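# Scoop dry food from a box into two bowls

## Task

Using the scoop, carry dry food from the box into both bowls until each bowl contains 10 or more pieces, keeping spillage low (food landing off the table counts only as spillage, not as a dropped object). Any piece that reaches a bowl must, since it last rested in the box or on the table, have sat in the scoop while the scoop was held and raised clear. Food caught between gripper fingers must not get into a bowl. If a bowl finishes with more than an occasional piece breaking either rule, the attempt fails; an occasional such piece is still counted for that bowl. Do not let the scoop drop from any height. Both bowls must finish upright in their original spots. To complete, the box must sit flat on the table and the empty scoop must lie on the table away from the box and both bowls, with the grippers released and the arms withdrawn; anything held in place only by the robot at the end does not count.

## Robot and tools

ROBOT. Two arms, left_arm and right_arm, each with six revolute joints and a two-finger parallel gripper. Joint order everywhere (rows, results): waist (joint1), shoulder (joint2), elbow (joint3), wrist pitch (joint4), wrist yaw (joint5), wrist roll (joint6). Stated ranges in radians: waist -2.618 to 3.054, shoulder 0.000 to 3.142, elbow 0.000 to 3.142, wrist pitch -1.571 to 1.571, wrist yaw -1.571 to 1.571, wrist roll -2.094 to 2.094. True ends may differ by up to 0.036 rad. Friction can leave a joint up to about 0.031 rad short, and tiny changes may not move it at all.

FRAME. One shared scene frame: origin on the tabletop midway between the arms, +z up, +x out over the table, left_arm on the +y side (names are not image sides). Bases: left_arm at (+0.019, +0.312, 0) m, quat_wxyz (+0.998, 0, 0, -0.065); right_arm at (+0.014, -0.312, 0) m, quat_wxyz (+0.999, 0, 0, -0.035). The gripper fingers point along its +z axis and close along its y axis; the reported end-effector point lies between the pads, roughly 1 cm behind the tips.

THE ROW. Every motion command uses a row of 14 numbers, always for both arms: left_arm waist, shoulder, elbow, wrist pitch, wrist yaw, wrist roll, grip, then the same seven for right_arm. Joint numbers are absolute target angles in radians (same convention as the Joint positions printout), not offsets. Grip is a number from -1 (closed) to +1 (fully open); pads touch near -0.94 and each millimetre of object width adds about 0.0208. Sending a grip below an object's width reading squeezes harder; to keep a hold, keep repeating the closing number. A target more than 0.036 rad beyond a stated end, and further out than the current angle, gets the call rejected.

TOOLS.
execute_actions(actions): a list of actions; each action is a table of up to 15 rows, each row lasting one 1/30 s step; a short table repeats its final row to fill 15 steps. An empty list just returns state and images.
move(target, speed, blocking): target is one 14-number row of absolute angles and grips; all joints travel proportionally so they finish together, giving curved hand paths, over 0.5 to 10 s. speed (0.01 to 2 rad/s, default 0.5) caps the joint with the longest travel. Grip values apply at the start. It does not avoid obstacles or the other arm. blocking=false returns after 0.5 s while motion continues; use wait(0) to check, and wait or stop before sending new rows or moves.
wait(seconds): 0 to 10 s, holds last commands; ends early if a running move finishes.
stop(): brakes a running move; fast motion needs more room; fingers continue.
zoom_image(camera, region): region [x0, y0, x1, y1] in pixels of that camera's latest image, at most 504 by 504. Cameras: cam_head_left, cam_head_right, cam_high, cam_low, cam_left_wrist, cam_right_wrist, all 504x504; calibration (K, distortion, T_world_to_cam) is supplied and updated in results when it changes.
read_manual(section): only licence texts; no motion.
finished_scene(scene): ends the current scene by its number; irreversible, so call it only when the goal holds by itself.

MOTION LIMITS. Per step, each joint target stays within a lead of its measured angle: waist 0.202, shoulder 0.258, elbow 0.238, wrist pitch 0.573, wrist yaw and roll 0.522 rad. If targets would shift a gripper over 70 mm from where it is measured, all targets are pulled back. Far goals therefore take several actions; an unfinished motion may need recommanding. To freeze a joint, resend its Joint targets value.

RESULTS. Each reply lists each arm's end-effector position (m) and quat_wxyz in the scene frame (less accurate at long reach); Joint positions (six angles plus opening in metres, 0.093 open to 0.000 closed, about 1 mm error; on a gripped rigid item it can read up to ~12 mm below its width); Joint velocities; Joint targets (what joints are currently driven toward); grip_measured (motor position on the -1..+1 scale, offset up to 0.02 per gripper, barely reflects contact); joint torques (with offsets and noise). Extra lines: "joint sent to its limit"; "joint command not followed" (clearance check altered targets); FAULT or OVER-TEMPERATURE FAULT; MOTOR HOT from 75 °C (stop at 90 °C, arm drops at 100 °C, so avoid long heavy holds). A move adds a "move:" line: ending (done, off_target, moving, held, fault), limits=held or limits=none, and each arm's joint farthest from target. After limits=held the arm may suddenly move fast.

CAUTIONS. Keep objects on the table; a loose item may occasionally be nudged by outside forces. Do not let the arms collide or push each other. Faster moves and targets far beyond a contact hit harder; avoid slams, drops and shoves. Keep the scoop level while carrying food and tip it only over a bowl. Finish with grippers open and arms moved away.

Each tool is called after "Request:" by a JSON object that holds its "api" and its "payload", one argument or row to a line.

## Session

Request:
{"api": "execute_actions", "payload": {
  "actions": []
}}

Scene clock: 0.00 s.
left_arm: end_effector_position=(+0.3886, +0.2623, +0.4121) grip_measured=+0.999 end_effector_quat_wxyz=(+0.716, +0.044, +0.694, -0.055) | right_arm: end_effector_position=(+0.2736, -0.0595, +0.1439) grip_measured=-0.720 end_effector_quat_wxyz=(+0.282, -0.289, +0.910, +0.089)
Joint names: [waist, shoulder, elbow, wrist pitch, wrist yaw, wrist roll]
Joint positions: left_arm=[ 0.001  1.04   1.052  0.02   0.011 -0.013  0.093] | right_arm=[ 0.896  1.406  1.048 -0.622  0.12   0.175  0.011]
Joint velocities: left_arm=[-0.002 -0.007 -0.007 -0.007  0.037 -0.007 -0.   ] | right_arm=[ 0.002  0.017  0.002  0.037  0.007  0.007 -0.   ]
Joint torques (N m, as the arm reports them, + toward a larger angle): no reading
Joint targets: left_arm=[0.001 1.040 1.052 0.020 0.011 -0.013] | right_arm=[0.896 1.406 1.048 -0.620 0.120 0.175]

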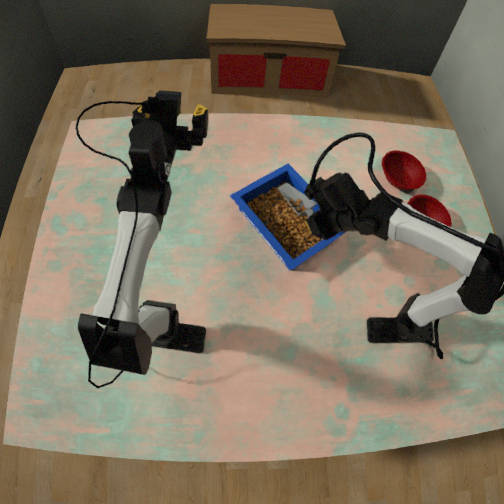

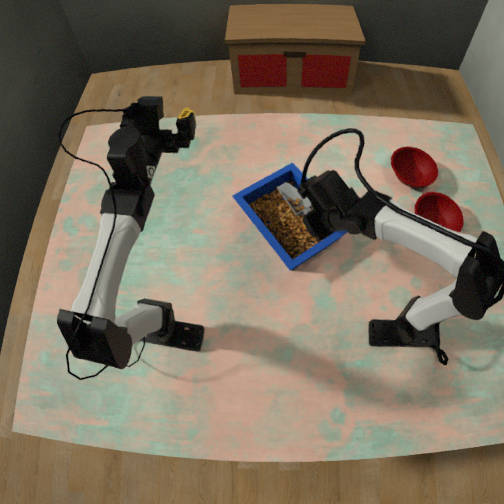

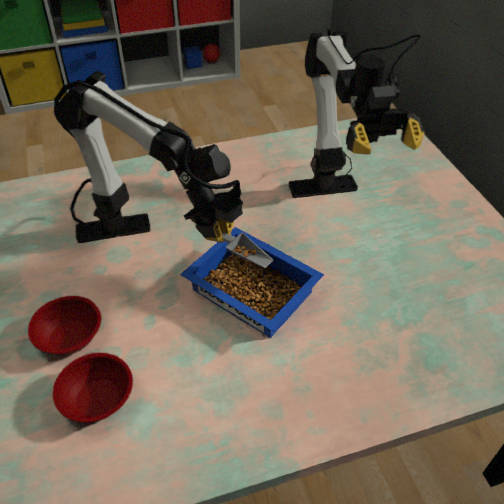

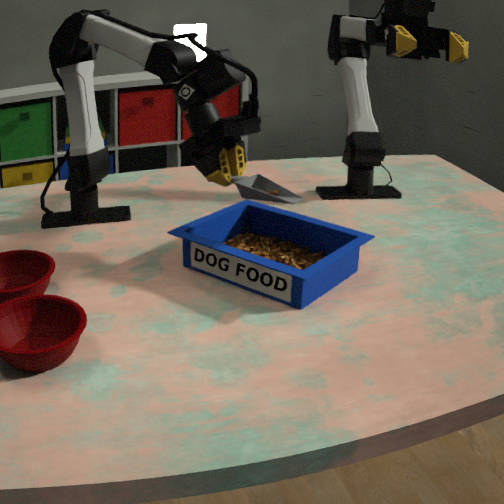

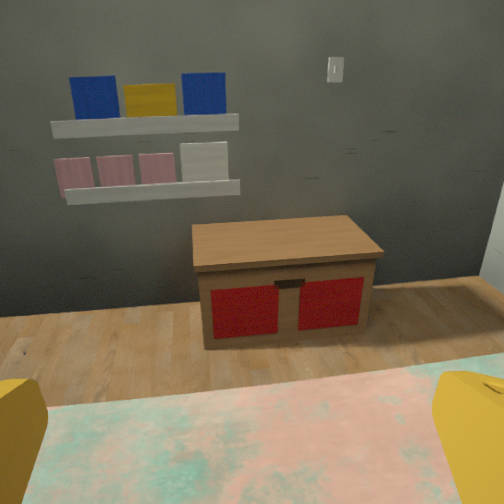

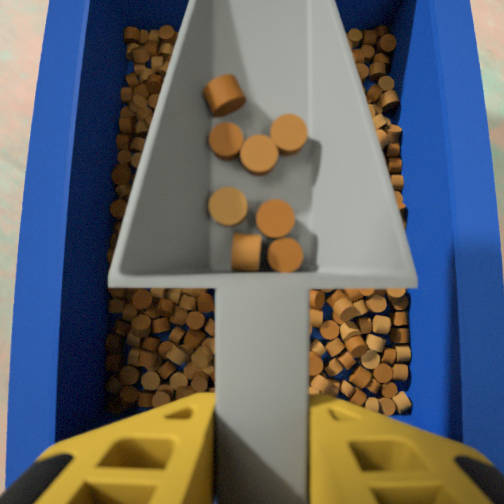

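Request:
{"api": "zoom_image", "payload": {
  "camera": "cam_low",
  "region": [160, 120, 390, 320]
}}

Request:
{"api": "zoom_image", "payload": {
  "camera": "cam_high",
  "region": [170, 190, 340, 350]
}}

Request:
{"api": "zoom_image", "payload": {
  "camera": "cam_head_left",
  "region": [220, 140, 470, 290]
}}

Region (160, 120, 390, 320) of cam_low's 504x504 image, scaled by 2.191, with more detail than that image has; it fills the top 438 rows of this view, and the rest is white.

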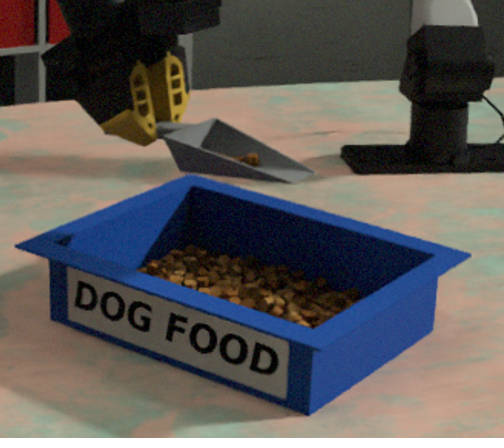

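Region (170, 190, 340, 350) of cam_high's 504x504 image, scaled by 2.965, with more detail than that image has; it fills the top 474 rows of this view, and the rest is white.

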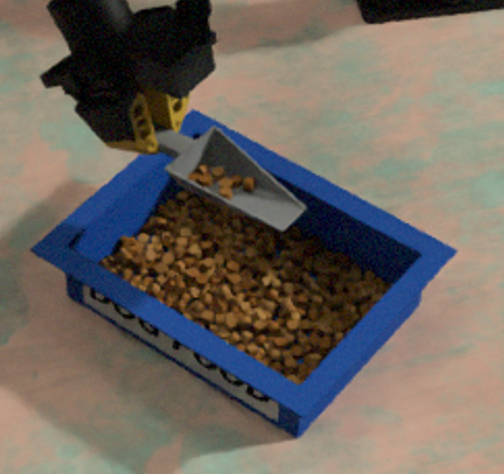

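Region (220, 140, 470, 290) of cam_head_left's 504x504 image, scaled by 2.016, with more detail than that image has; it fills the top 302 rows of this view, and the rest is white.

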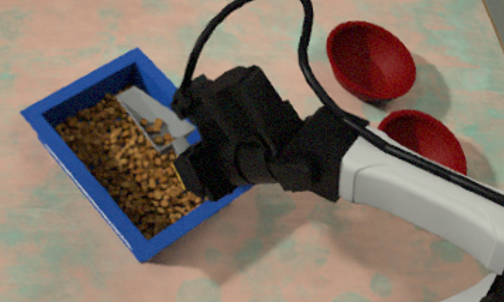

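Request:
{"api": "move", "payload": {
  "target": [0.001,1.040,1.052,0.020,0.011,-0.013,1, 0.827,1.764,1.501,-1.237,0,0,-1],
  "speed": 0.5
}}

Scene clock: 13.07 s.
left_arm: end_effector_position=(+0.3886, +0.2623, +0.4119) grip_measured=+0.999 end_effector_quat_wxyz=(+0.716, +0.045, +0.694, -0.055) | right_arm: end_effector_position=(+0.2570, -0.0797, +0.1225) grip_measured=-0.720 end_effector_quat_wxyz=(+0.034, -0.371, +0.928, +0.008)
Joint names: [waist, shoulder, elbow, wrist pitch, wrist yaw, wrist roll]
Joint positions: left_arm=[ 0.001  1.04   1.052  0.019  0.011 -0.013  0.093] | right_arm=[ 0.837  1.752  1.476 -1.227  0.011  0.006  0.011]
Joint velocities: left_arm=[ 0.002  0.002 -0.002 -0.037 -0.007  0.037  0.   ] | right_arm=[ 0.012 -0.007 -0.002  0.022  0.007  0.051 -0.   ]
Joint torques (N m, as the arm reports them, + toward a larger angle): left_arm=[-0.36 -2.54  8.38  2.07  0.03 -0.03] | right_arm=[-0.85 -7.55 10.06  0.39 -0.09  0.09]
Joint targets: left_arm=[0.001 1.040 1.052 0.020 0.011 -0.013] | right_arm=[0.827 1.764 1.501 -1.237 0.000 0.000]
move: off_target (right_arm); limits=none; left_arm: farthest joint: the wrist pitch, 0.001 radians from its target (0.000 radians at the start); right_arm: farthest joint: the elbow, 0.025 radians from its target (0.453 radians at the start)
camera_calibration (this result's frames):
cam_left_wrist: T_world_to_cam=[[-0.158742, -0.987298, 0.00660489, 0.314682], [-0.398138, 0.0578899, -0.915497, 0.553361], [0.903486, -0.147958, -0.40227, -0.0655706], [0, 0, 0, 1]] pos_world=[0.329509, 0.268949, 0.478145]
cam_right_wrist: T_world_to_cam=[[0.695998, -0.717977, -0.00978962, -0.236459], [-0.666031, -0.650617, 0.364828, 0.113707], [-0.268307, -0.247399, -0.931024, 0.240667], [0, 0, 0, 1]] pos_world=[0.30488, -0.0362515, 0.180268]

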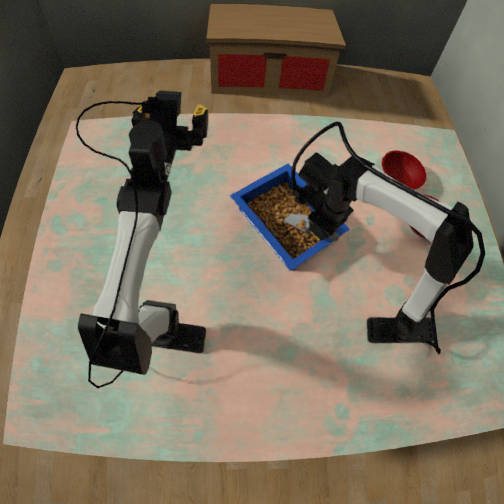

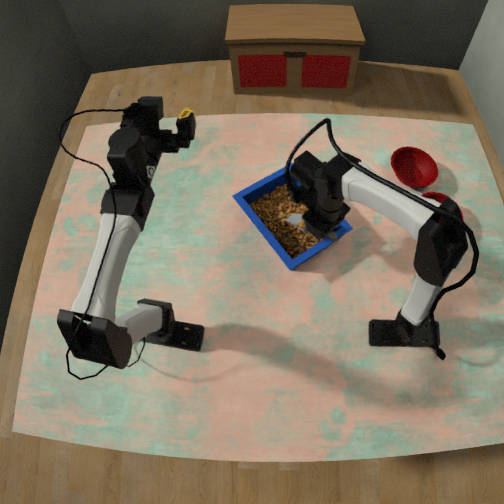

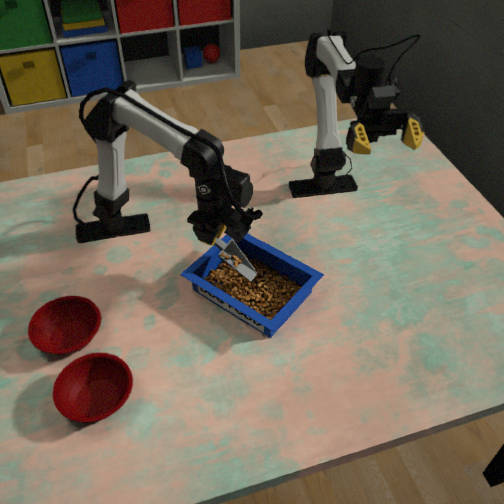

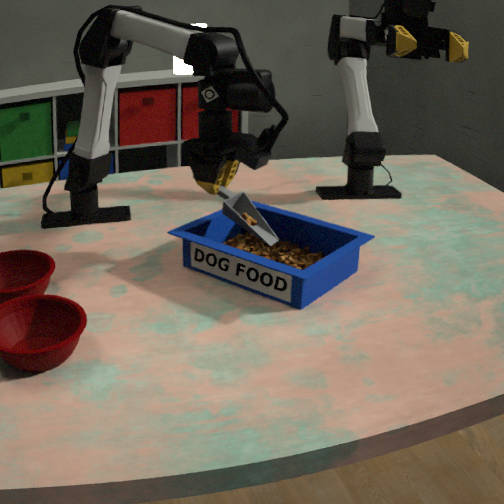

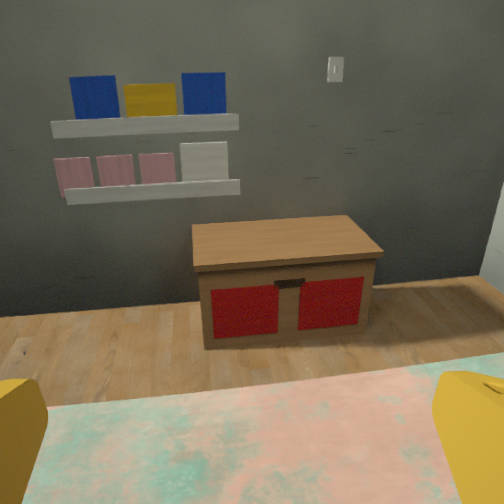

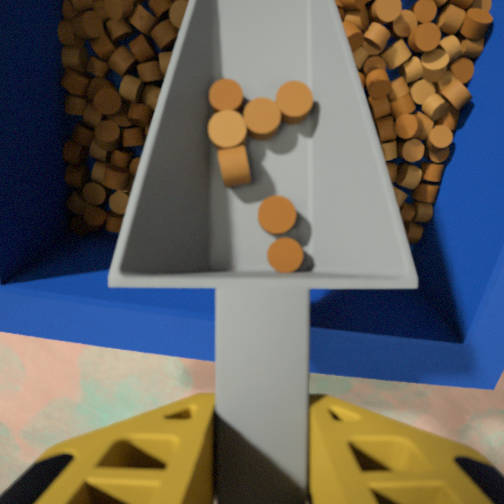

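Request:
{"api": "move", "payload": {
  "target": [0.001,1.040,1.052,0.020,0.011,-0.013,1, 0.827,1.802,1.396,-1.095,0,0,-1],
  "speed": 0.25
}}

Scene clock: 15.13 s.
left_arm: end_effector_position=(+0.3886, +0.2623, +0.4119) grip_measured=+0.999 end_effector_quat_wxyz=(+0.716, +0.045, +0.694, -0.055) | right_arm: end_effector_position=(+0.2633, -0.0734, +0.0929) grip_measured=-0.720 end_effector_quat_wxyz=(+0.036, -0.371, +0.928, +0.009)
Joint names: [waist, shoulder, elbow, wrist pitch, wrist yaw, wrist roll]
Joint positions: left_arm=[ 0.001  1.04   1.052  0.019  0.011 -0.013  0.093] | right_arm=[ 0.837  1.791  1.405 -1.112  0.011  0.006  0.011]
Joint velocities: left_arm=[ 0.007 -0.002  0.012  0.022 -0.037  0.022 -0.   ] | right_arm=[-0.012 -0.017  0.017 -0.066 -0.081 -0.081  0.   ]
Joint torques (N m, as the arm reports them, + toward a larger angle): left_arm=[-0.35 -2.54  8.38  2.07  0.02 -0.03] | right_arm=[-0.75 -8.    6.77  0.68 -0.06  0.08]
Joint targets: left_arm=[0.001 1.040 1.052 0.020 0.011 -0.013] | right_arm=[0.827 1.802 1.396 -1.095 0.000 -0.000]
move: done; limits=none; left_arm: farthest joint: the wrist pitch, 0.001 radians from its target (0.001 radians at the start); right_arm: farthest joint: the wrist pitch, 0.017 radians from its target (0.133 radians at the start)
camera_calibration (this result's frames):
cam_left_wrist: T_world_to_cam=[[-0.158742, -0.987298, 0.00660489, 0.314682], [-0.398138, 0.0578899, -0.915497, 0.553361], [0.903486, -0.147958, -0.40227, -0.0655706], [0, 0, 0, 1]] pos_world=[0.329509, 0.268949, 0.478145]
cam_right_wrist: T_world_to_cam=[[0.696324, -0.717656, -0.0101313, -0.236735], [-0.666969, -0.652229, 0.360208, 0.133338], [-0.265113, -0.244064, -0.932817, 0.215854], [0, 0, 0, 1]] pos_world=[0.311002, -0.030245, 0.150925]

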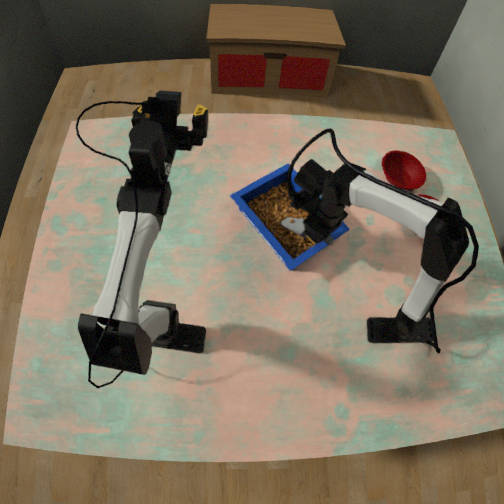

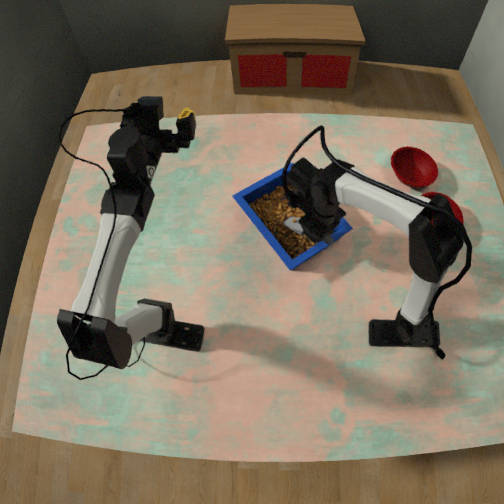

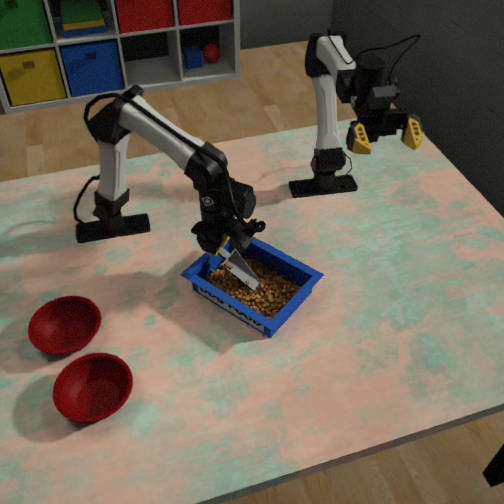

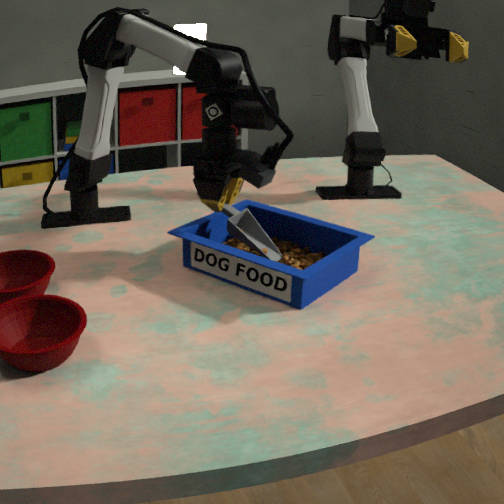

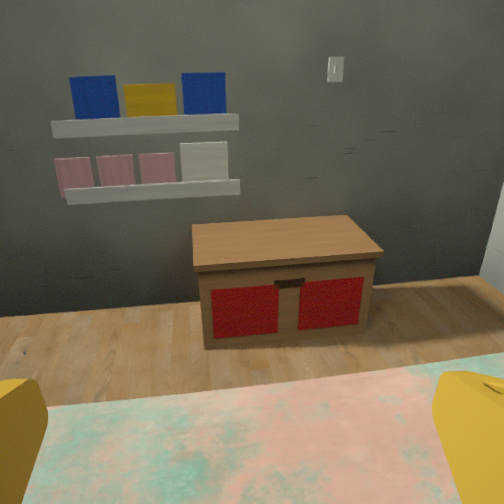

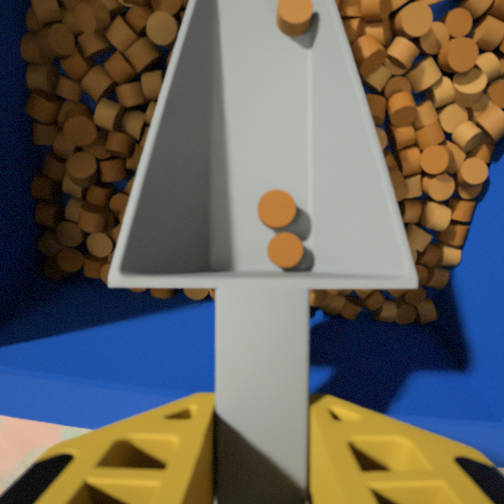

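Request:
{"api": "zoom_image", "payload": {
  "camera": "cam_high",
  "region": [180, 220, 330, 340]
}}

Region (180, 220, 330, 340) of cam_high's 504x504 image, scaled by 3.360, with more detail than that image has; it fills the top 403 rows of this view, and the rest is white.

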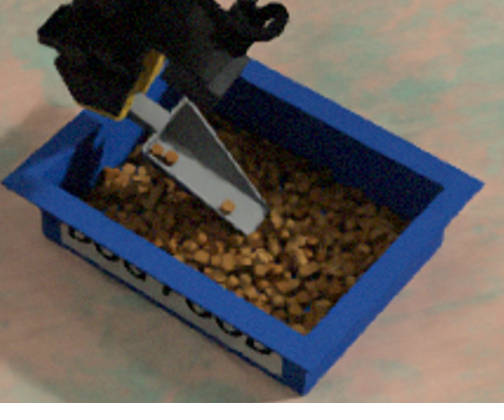

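Request:
{"api": "move", "payload": {
  "target": [0.001,1.040,1.052,0.020,0.011,-0.013,1, 0.827,1.923,1.546,-1.112,0,0,-1],
  "speed": 0.15
}}

Scene clock: 17.57 s.
left_arm: end_effector_position=(+0.3886, +0.2623, +0.4119) grip_measured=+0.999 end_effector_quat_wxyz=(+0.716, +0.045, +0.694, -0.055) | right_arm: end_effector_position=(+0.2856, -0.0518, +0.0869) grip_measured=-0.720 end_effector_quat_wxyz=(+0.039, -0.372, +0.928, +0.011)
Joint names: [waist, shoulder, elbow, wrist pitch, wrist yaw, wrist roll]
Joint positions: left_arm=[ 0.001  1.04   1.052  0.019  0.011 -0.013  0.093] | right_arm=[ 0.837  1.905  1.528 -1.113  0.01   0.005  0.011]
Joint velocities: left_arm=[-0.012  0.007  0.002 -0.007 -0.051 -0.095 -0.001] | right_arm=[-0.012 -0.012 -0.012  0.007 -0.037  0.066 -0.   ]
Joint torques (N m, as the arm reports them, + toward a larger angle): left_arm=[-0.36 -2.53  8.37  2.07  0.03 -0.03] | right_arm=[-0.78 -8.52  9.47  0.52 -0.05  0.12]
Joint targets: left_arm=[0.001 1.040 1.052 0.020 0.011 -0.013] | right_arm=[0.827 1.923 1.546 -1.112 -0.000 -0.000]
move: done; limits=none; left_arm: farthest joint: the wrist pitch, 0.001 radians from its target (0.001 radians at the start); right_arm: farthest joint: the shoulder, 0.018 radians from its target (0.132 radians at the start)
camera_calibration (this result's frames):
cam_left_wrist: T_world_to_cam=[[-0.158742, -0.987298, 0.00660489, 0.314682], [-0.398138, 0.0578899, -0.915497, 0.553361], [0.903486, -0.147958, -0.40227, -0.0655706], [0, 0, 0, 1]] pos_world=[0.329509, 0.268949, 0.478145]
cam_right_wrist: T_world_to_cam=[[0.696967, -0.717022, -0.0108085, -0.23684], [-0.668313, -0.654937, 0.352726, 0.165377], [-0.259991, -0.238615, -0.935664, 0.220563], [0, 0, 0, 1]] pos_world=[0.332938, -0.00887864, 0.14548]

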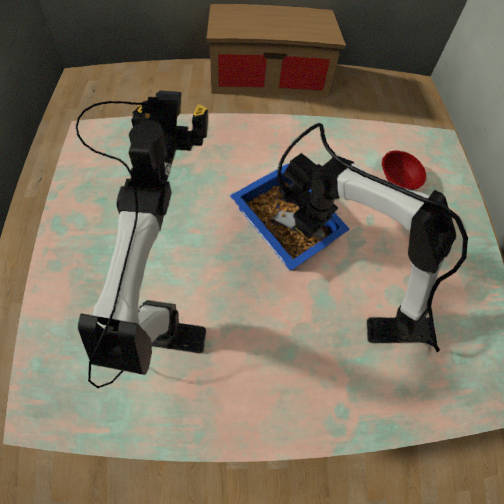

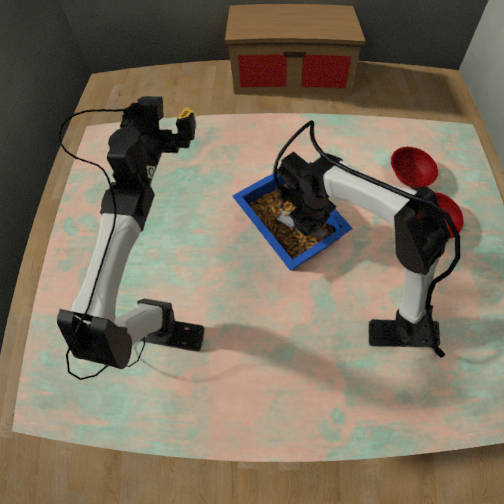

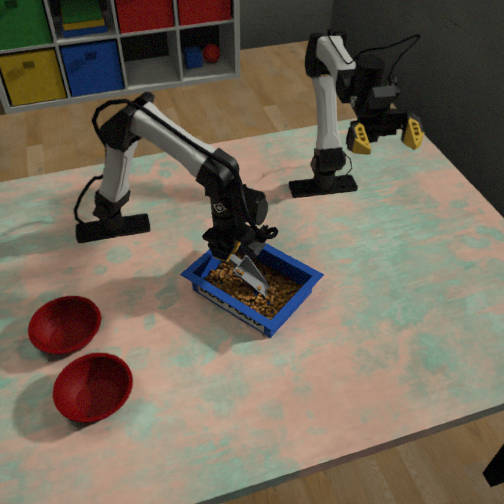

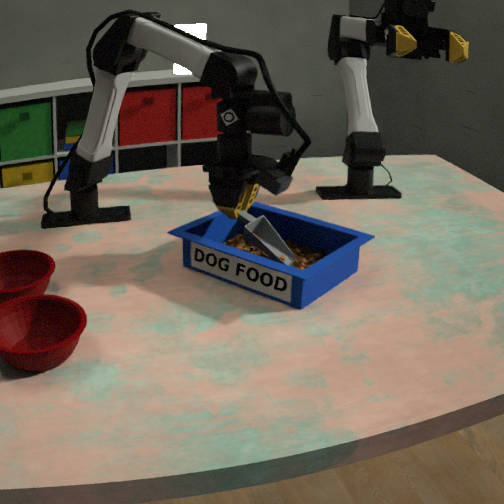

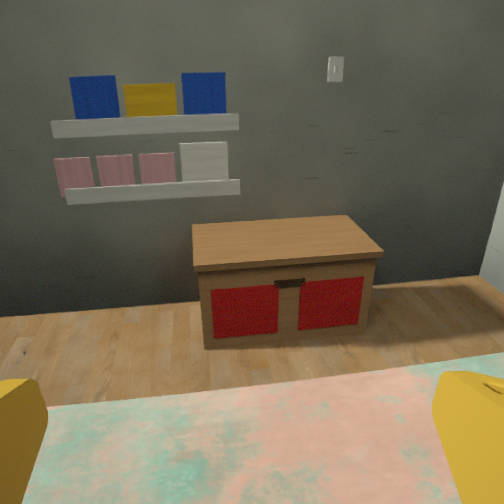

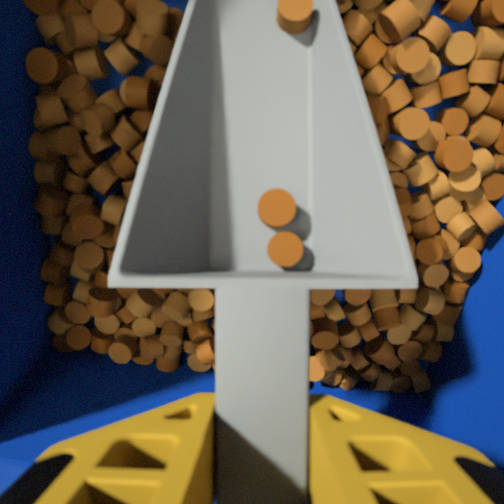

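Request:
{"api": "zoom_image", "payload": {
  "camera": "cam_high",
  "region": [200, 235, 320, 335]
}}

Request:
{"api": "zoom_image", "payload": {
  "camera": "cam_low",
  "region": [200, 180, 350, 290]
}}

Region (200, 235, 320, 335) of cam_high's 504x504 image, scaled by 4.200, with more detail than that image has.

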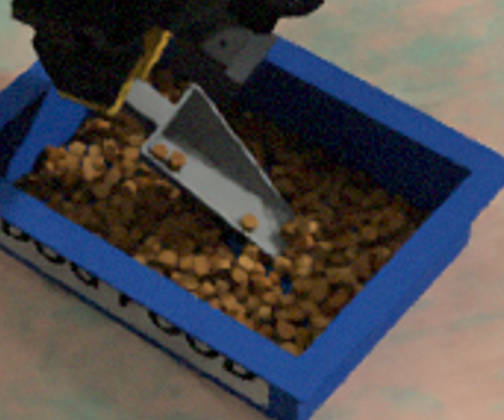

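Region (200, 180, 350, 290) of cam_low's 504x504 image, scaled by 3.360, with more detail than that image has; it fills the top 370 rows of this view, and the rest is white.

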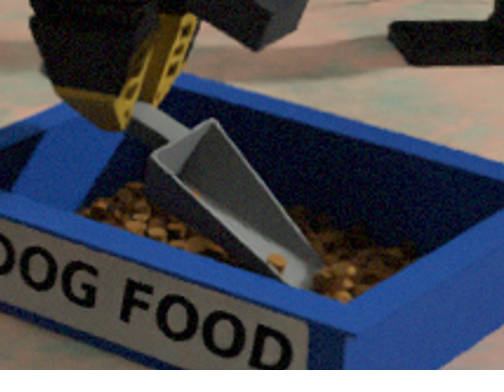

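Request:
{"api": "move", "payload": {
  "target": [0.001,1.040,1.052,0.020,0.011,-0.013,1, 0.827,2.006,1.625,-1.115,0,0,-1],
  "speed": 0.12
}}

Scene clock: 19.60 s.
left_arm: end_effector_position=(+0.3886, +0.2623, +0.4118) grip_measured=+0.999 end_effector_quat_wxyz=(+0.716, +0.045, +0.695, -0.055) | right_arm: end_effector_position=(+0.3000, -0.0379, +0.0806) grip_measured=-0.720 end_effector_quat_wxyz=(+0.041, -0.371, +0.927, +0.011)
Joint names: [waist, shoulder, elbow, wrist pitch, wrist yaw, wrist roll]
Joint positions: left_arm=[ 0.001  1.04   1.052  0.019  0.011 -0.013  0.093] | right_arm=[ 0.837  1.982  1.609 -1.113  0.01   0.005  0.011]
Joint velocities: left_arm=[ 0.007  0.012 -0.012 -0.007  0.007 -0.095  0.   ] | right_arm=[-0.007 -0.002  0.007 -0.007  0.037  0.037 -0.   ]
Joint torques (N m, as the arm reports them, + toward a larger angle): left_arm=[-0.35 -2.53  8.4   2.07  0.02 -0.03] | right_arm=[-0.74 -8.86  9.25  0.51 -0.05  0.08]
Joint targets: left_arm=[0.001 1.040 1.052 0.020 0.011 -0.013] | right_arm=[0.827 2.006 1.625 -1.115 0.000 0.000]
move: off_target (right_arm); limits=none; left_arm: farthest joint: the wrist pitch, 0.001 radians from its target (0.001 radians at the start); right_arm: farthest joint: the shoulder, 0.024 radians from its target (0.101 radians at the start)
camera_calibration (this result's frames):
cam_left_wrist: T_world_to_cam=[[-0.15874, -0.987298, 0.00661625, 0.314677], [-0.398484, 0.057935, -0.915344, 0.553337], [0.903334, -0.147938, -0.402619, -0.0654128], [0, 0, 0, 1]] pos_world=[0.329537, 0.268946, 0.478075]
cam_right_wrist: T_world_to_cam=[[0.696996, -0.716993, -0.0107949, -0.236988], [-0.669276, -0.655867, 0.349154, 0.186854], [-0.257421, -0.236134, -0.937003, 0.221184], [0, 0, 0, 1]] pos_world=[0.347174, 0.00486136, 0.139451]

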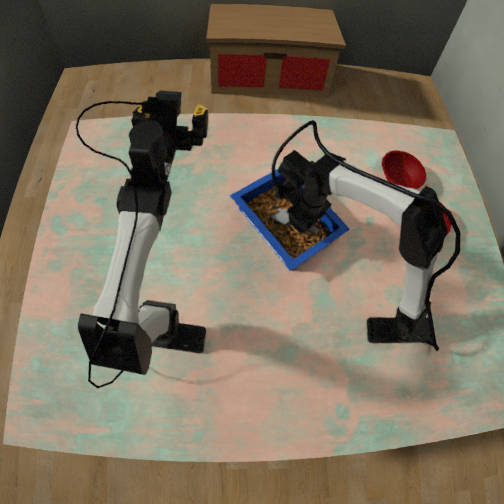

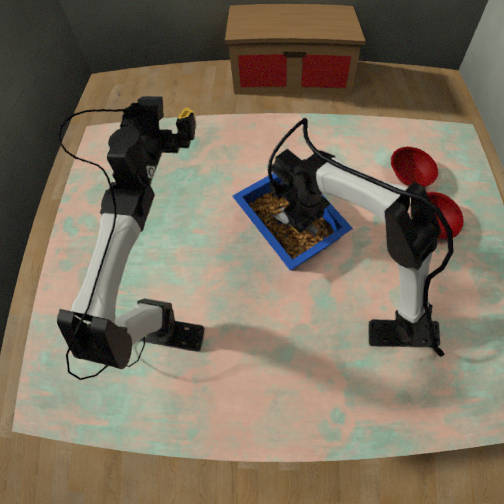

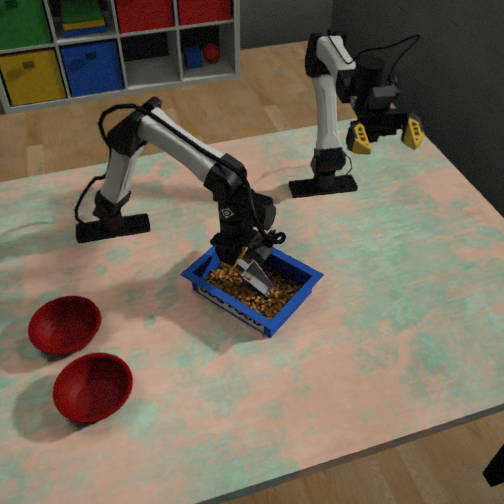

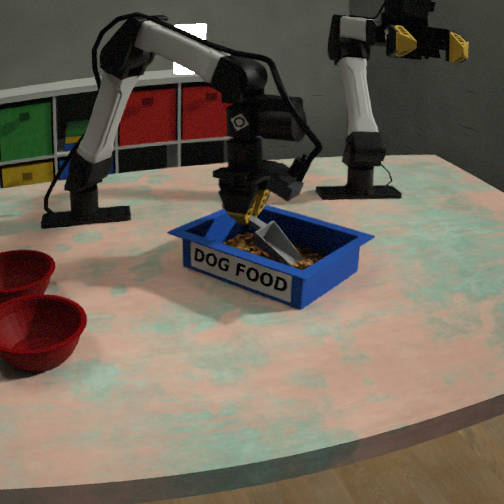

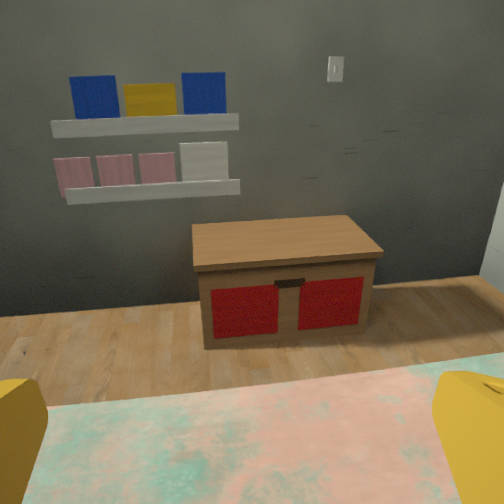

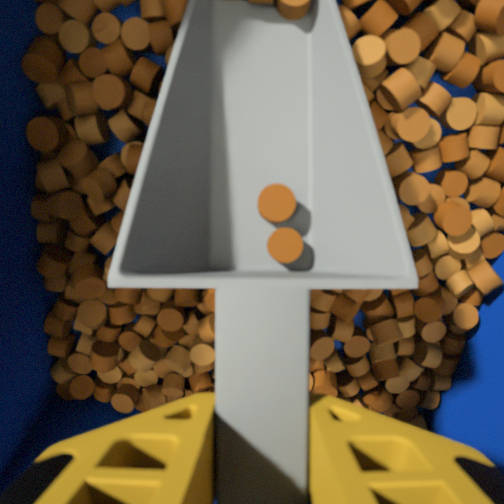

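Request:
{"api": "move", "payload": {
  "target": [0.001,1.040,1.052,0.020,0.011,-0.013,1, 0.827,2.006,1.517,-0.870,0,0,-1],
  "speed": 0.2
}}

Scene clock: 21.87 s.
left_arm: end_effector_position=(+0.3886, +0.2623, +0.4118) grip_measured=+0.999 end_effector_quat_wxyz=(+0.716, +0.045, +0.695, -0.055) | right_arm: end_effector_position=(+0.3216, -0.0170, +0.0660) grip_measured=-0.720 end_effector_quat_wxyz=(+0.106, -0.369, +0.923, +0.038)
Joint names: [waist, shoulder, elbow, wrist pitch, wrist yaw, wrist roll]
Joint positions: left_arm=[ 0.001  1.04   1.052  0.019  0.011 -0.013  0.093] | right_arm=[ 0.837  1.982  1.529 -0.893  0.01   0.005  0.011]
Joint velocities: left_arm=[ 0.007  0.007 -0.017 -0.051 -0.007 -0.037  0.001] | right_arm=[-0.007  0.012 -0.022  0.037  0.037 -0.007 -0.   ]
Joint torques (N m, as the arm reports them, + toward a larger angle): left_arm=[-0.35 -2.54  8.38  2.08  0.03 -0.03] | right_arm=[-0.75 -9.01  6.86  1.04 -0.09  0.09]
Joint targets: left_arm=[0.001 1.040 1.052 0.020 0.011 -0.013] | right_arm=[0.827 2.006 1.517 -0.870 0.000 -0.000]
move: off_target (right_arm); limits=none; left_arm: farthest joint: the wrist pitch, 0.001 radians from its target (0.001 radians at the start); right_arm: farthest joint: the shoulder, 0.024 radians from its target (0.024 radians at the start)
camera_calibration (this result's frames):
cam_left_wrist: T_world_to_cam=[[-0.15874, -0.987298, 0.00661625, 0.314677], [-0.398484, 0.057935, -0.915344, 0.553337], [0.903334, -0.147938, -0.402619, -0.0654128], [0, 0, 0, 1]] pos_world=[0.329537, 0.268946, 0.478075]
cam_right_wrist: T_world_to_cam=[[0.698058, -0.715969, -0.0101883, -0.237618], [-0.697795, -0.683393, 0.214606, 0.237778], [-0.160614, -0.142698, -0.976647, 0.191041], [0, 0, 0, 1]] pos_world=[0.362476, 0.0196304, 0.13313]

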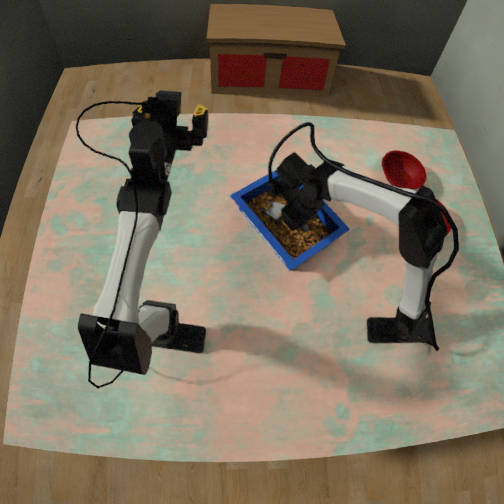

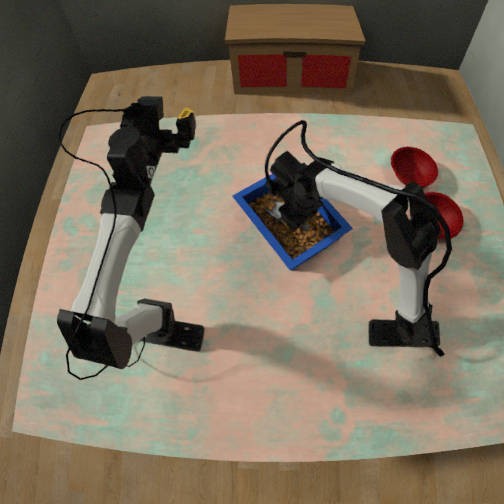

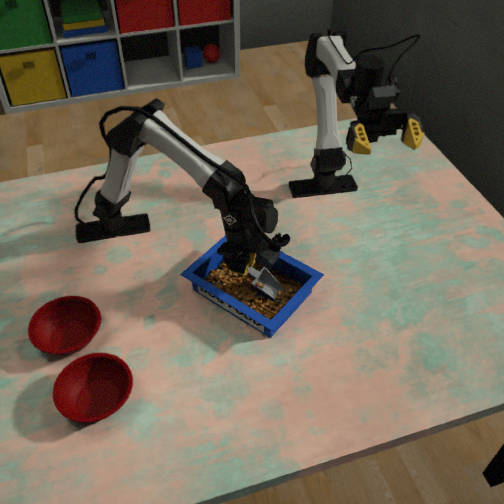

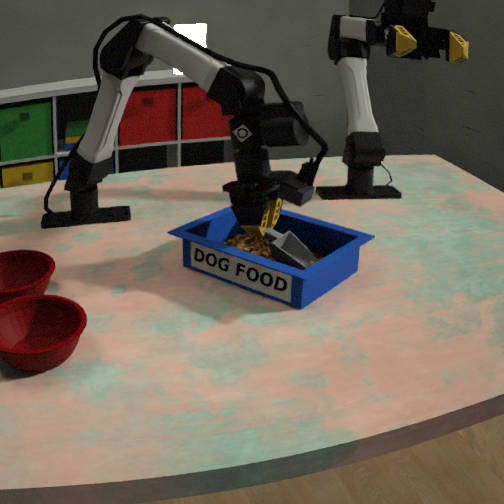

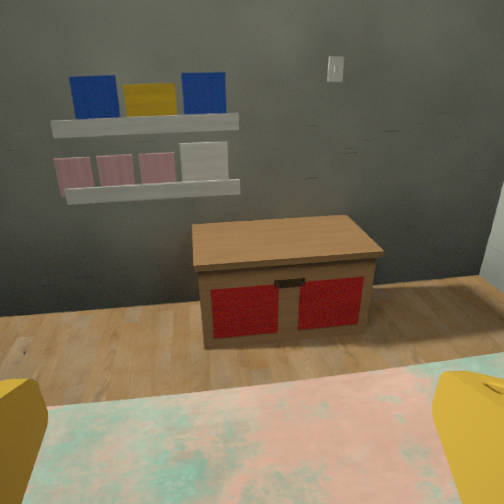

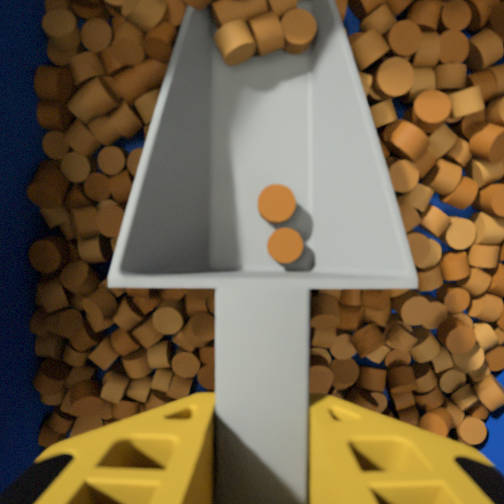

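Request:
{"api": "zoom_image", "payload": {
  "camera": "cam_head_left",
  "region": [225, 160, 325, 250]
}}

Request:
{"api": "zoom_image", "payload": {
  "camera": "cam_high",
  "region": [220, 245, 330, 340]
}}

Region (225, 160, 325, 250) of cam_head_left's 504x504 image, scaled by 5.040, with more detail than that image has; it fills the top 454 rows of this view, and the rest is white.

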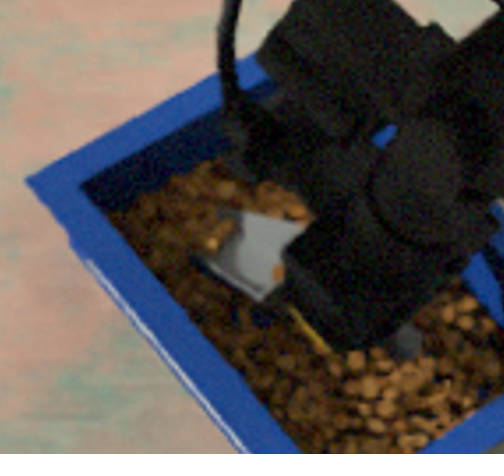

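Region (220, 245, 330, 340) of cam_high's 504x504 image, scaled by 4.582, with more detail than that image has; it fills the top 435 rows of this view, and the rest is white.

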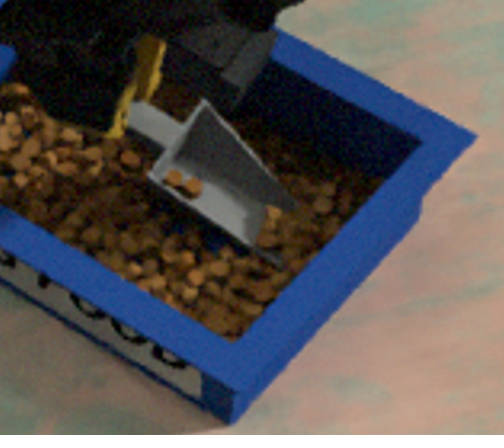

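Request:
{"api": "move", "payload": {
  "target": [0.001,1.040,1.052,0.020,0.011,-0.013,1, 0.827,2.047,1.602,-0.885,0,0,-1],
  "speed": 0.12
}}

Scene clock: 23.93 s.
left_arm: end_effector_position=(+0.3886, +0.2623, +0.4118) grip_measured=+0.999 end_effector_quat_wxyz=(+0.716, +0.045, +0.695, -0.055) | right_arm: end_effector_position=(+0.3310, -0.0078, +0.0647) grip_measured=-0.720 end_effector_quat_wxyz=(+0.110, -0.369, +0.922, +0.040)
Joint names: [waist, shoulder, elbow, wrist pitch, wrist yaw, wrist roll]
Joint positions: left_arm=[ 0.001  1.04   1.052  0.019  0.011 -0.013  0.093] | right_arm=[ 0.837  2.024  1.582 -0.894  0.009  0.005  0.011]
Joint velocities: left_arm=[ 0.002 -0.017  0.002 -0.037  0.022  0.022 -0.001] | right_arm=[ 0.012 -0.002  0.007 -0.051 -0.007  0.037 -0.001]
Joint torques (N m, as the arm reports them, + toward a larger angle): left_arm=[-0.36 -2.54  8.4   2.07  0.02 -0.03] | right_arm=[-0.75 -9.61  9.78  0.92 -0.08  0.07]
Joint targets: left_arm=[0.001 1.040 1.052 0.020 0.011 -0.013] | right_arm=[0.827 2.047 1.602 -0.885 -0.000 0.000]
move: off_target (right_arm); limits=none; left_arm: farthest joint: the wrist pitch, 0.001 radians from its target (0.001 radians at the start); right_arm: farthest joint: the shoulder, 0.023 radians from its target (0.065 radians at the start)
camera_calibration (this result's frames):
cam_left_wrist: T_world_to_cam=[[-0.15874, -0.987298, 0.00661625, 0.314677], [-0.398484, 0.057935, -0.915344, 0.553337], [0.903334, -0.147938, -0.402619, -0.0654128], [0, 0, 0, 1]] pos_world=[0.329537, 0.268946, 0.478075]
cam_right_wrist: T_world_to_cam=[[0.698191, -0.715834, -0.0105086, -0.237655], [-0.699179, -0.684955, 0.204906, 0.251913], [-0.153877, -0.135716, -0.978725, 0.190532], [0, 0, 0, 1]] pos_world=[0.371379, 0.0282852, 0.132363]

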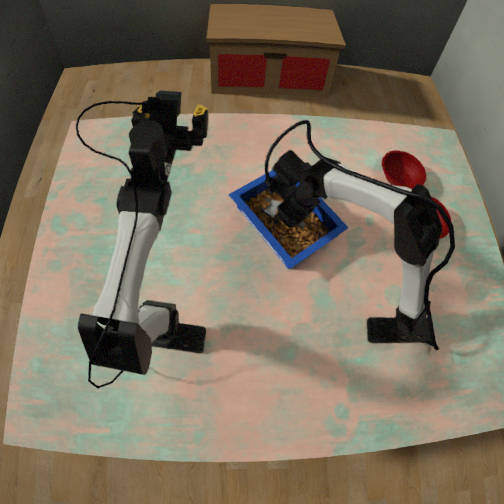

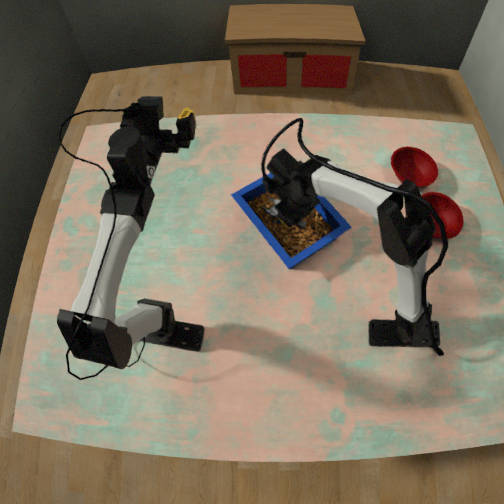

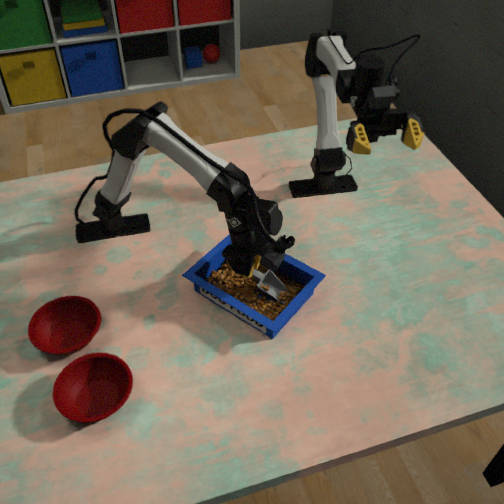

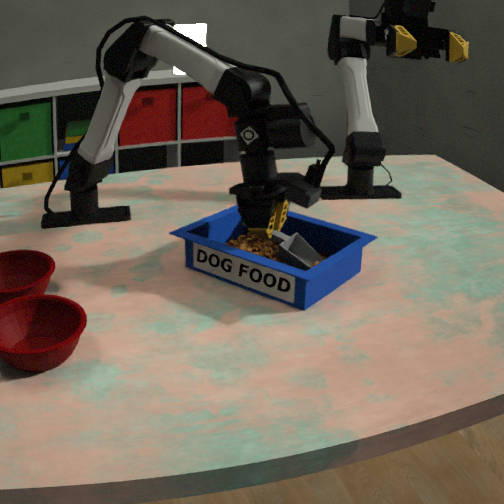

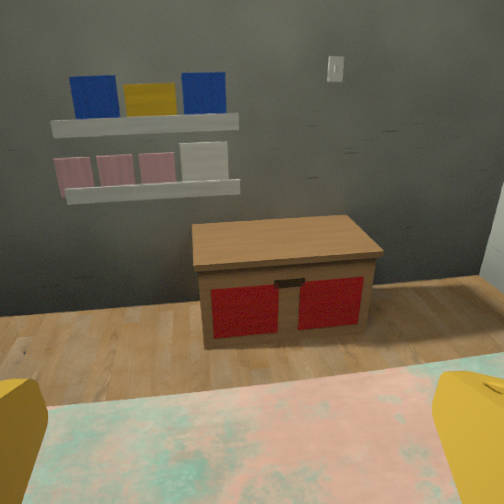

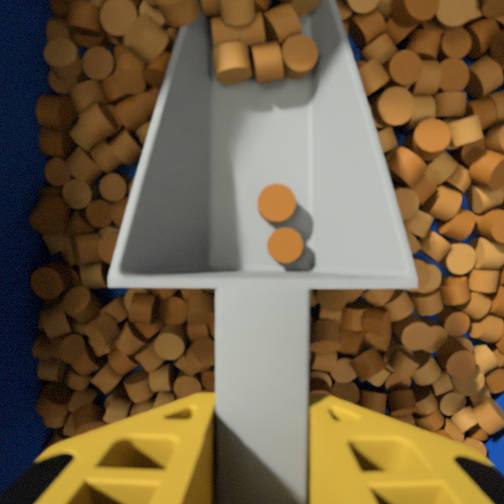

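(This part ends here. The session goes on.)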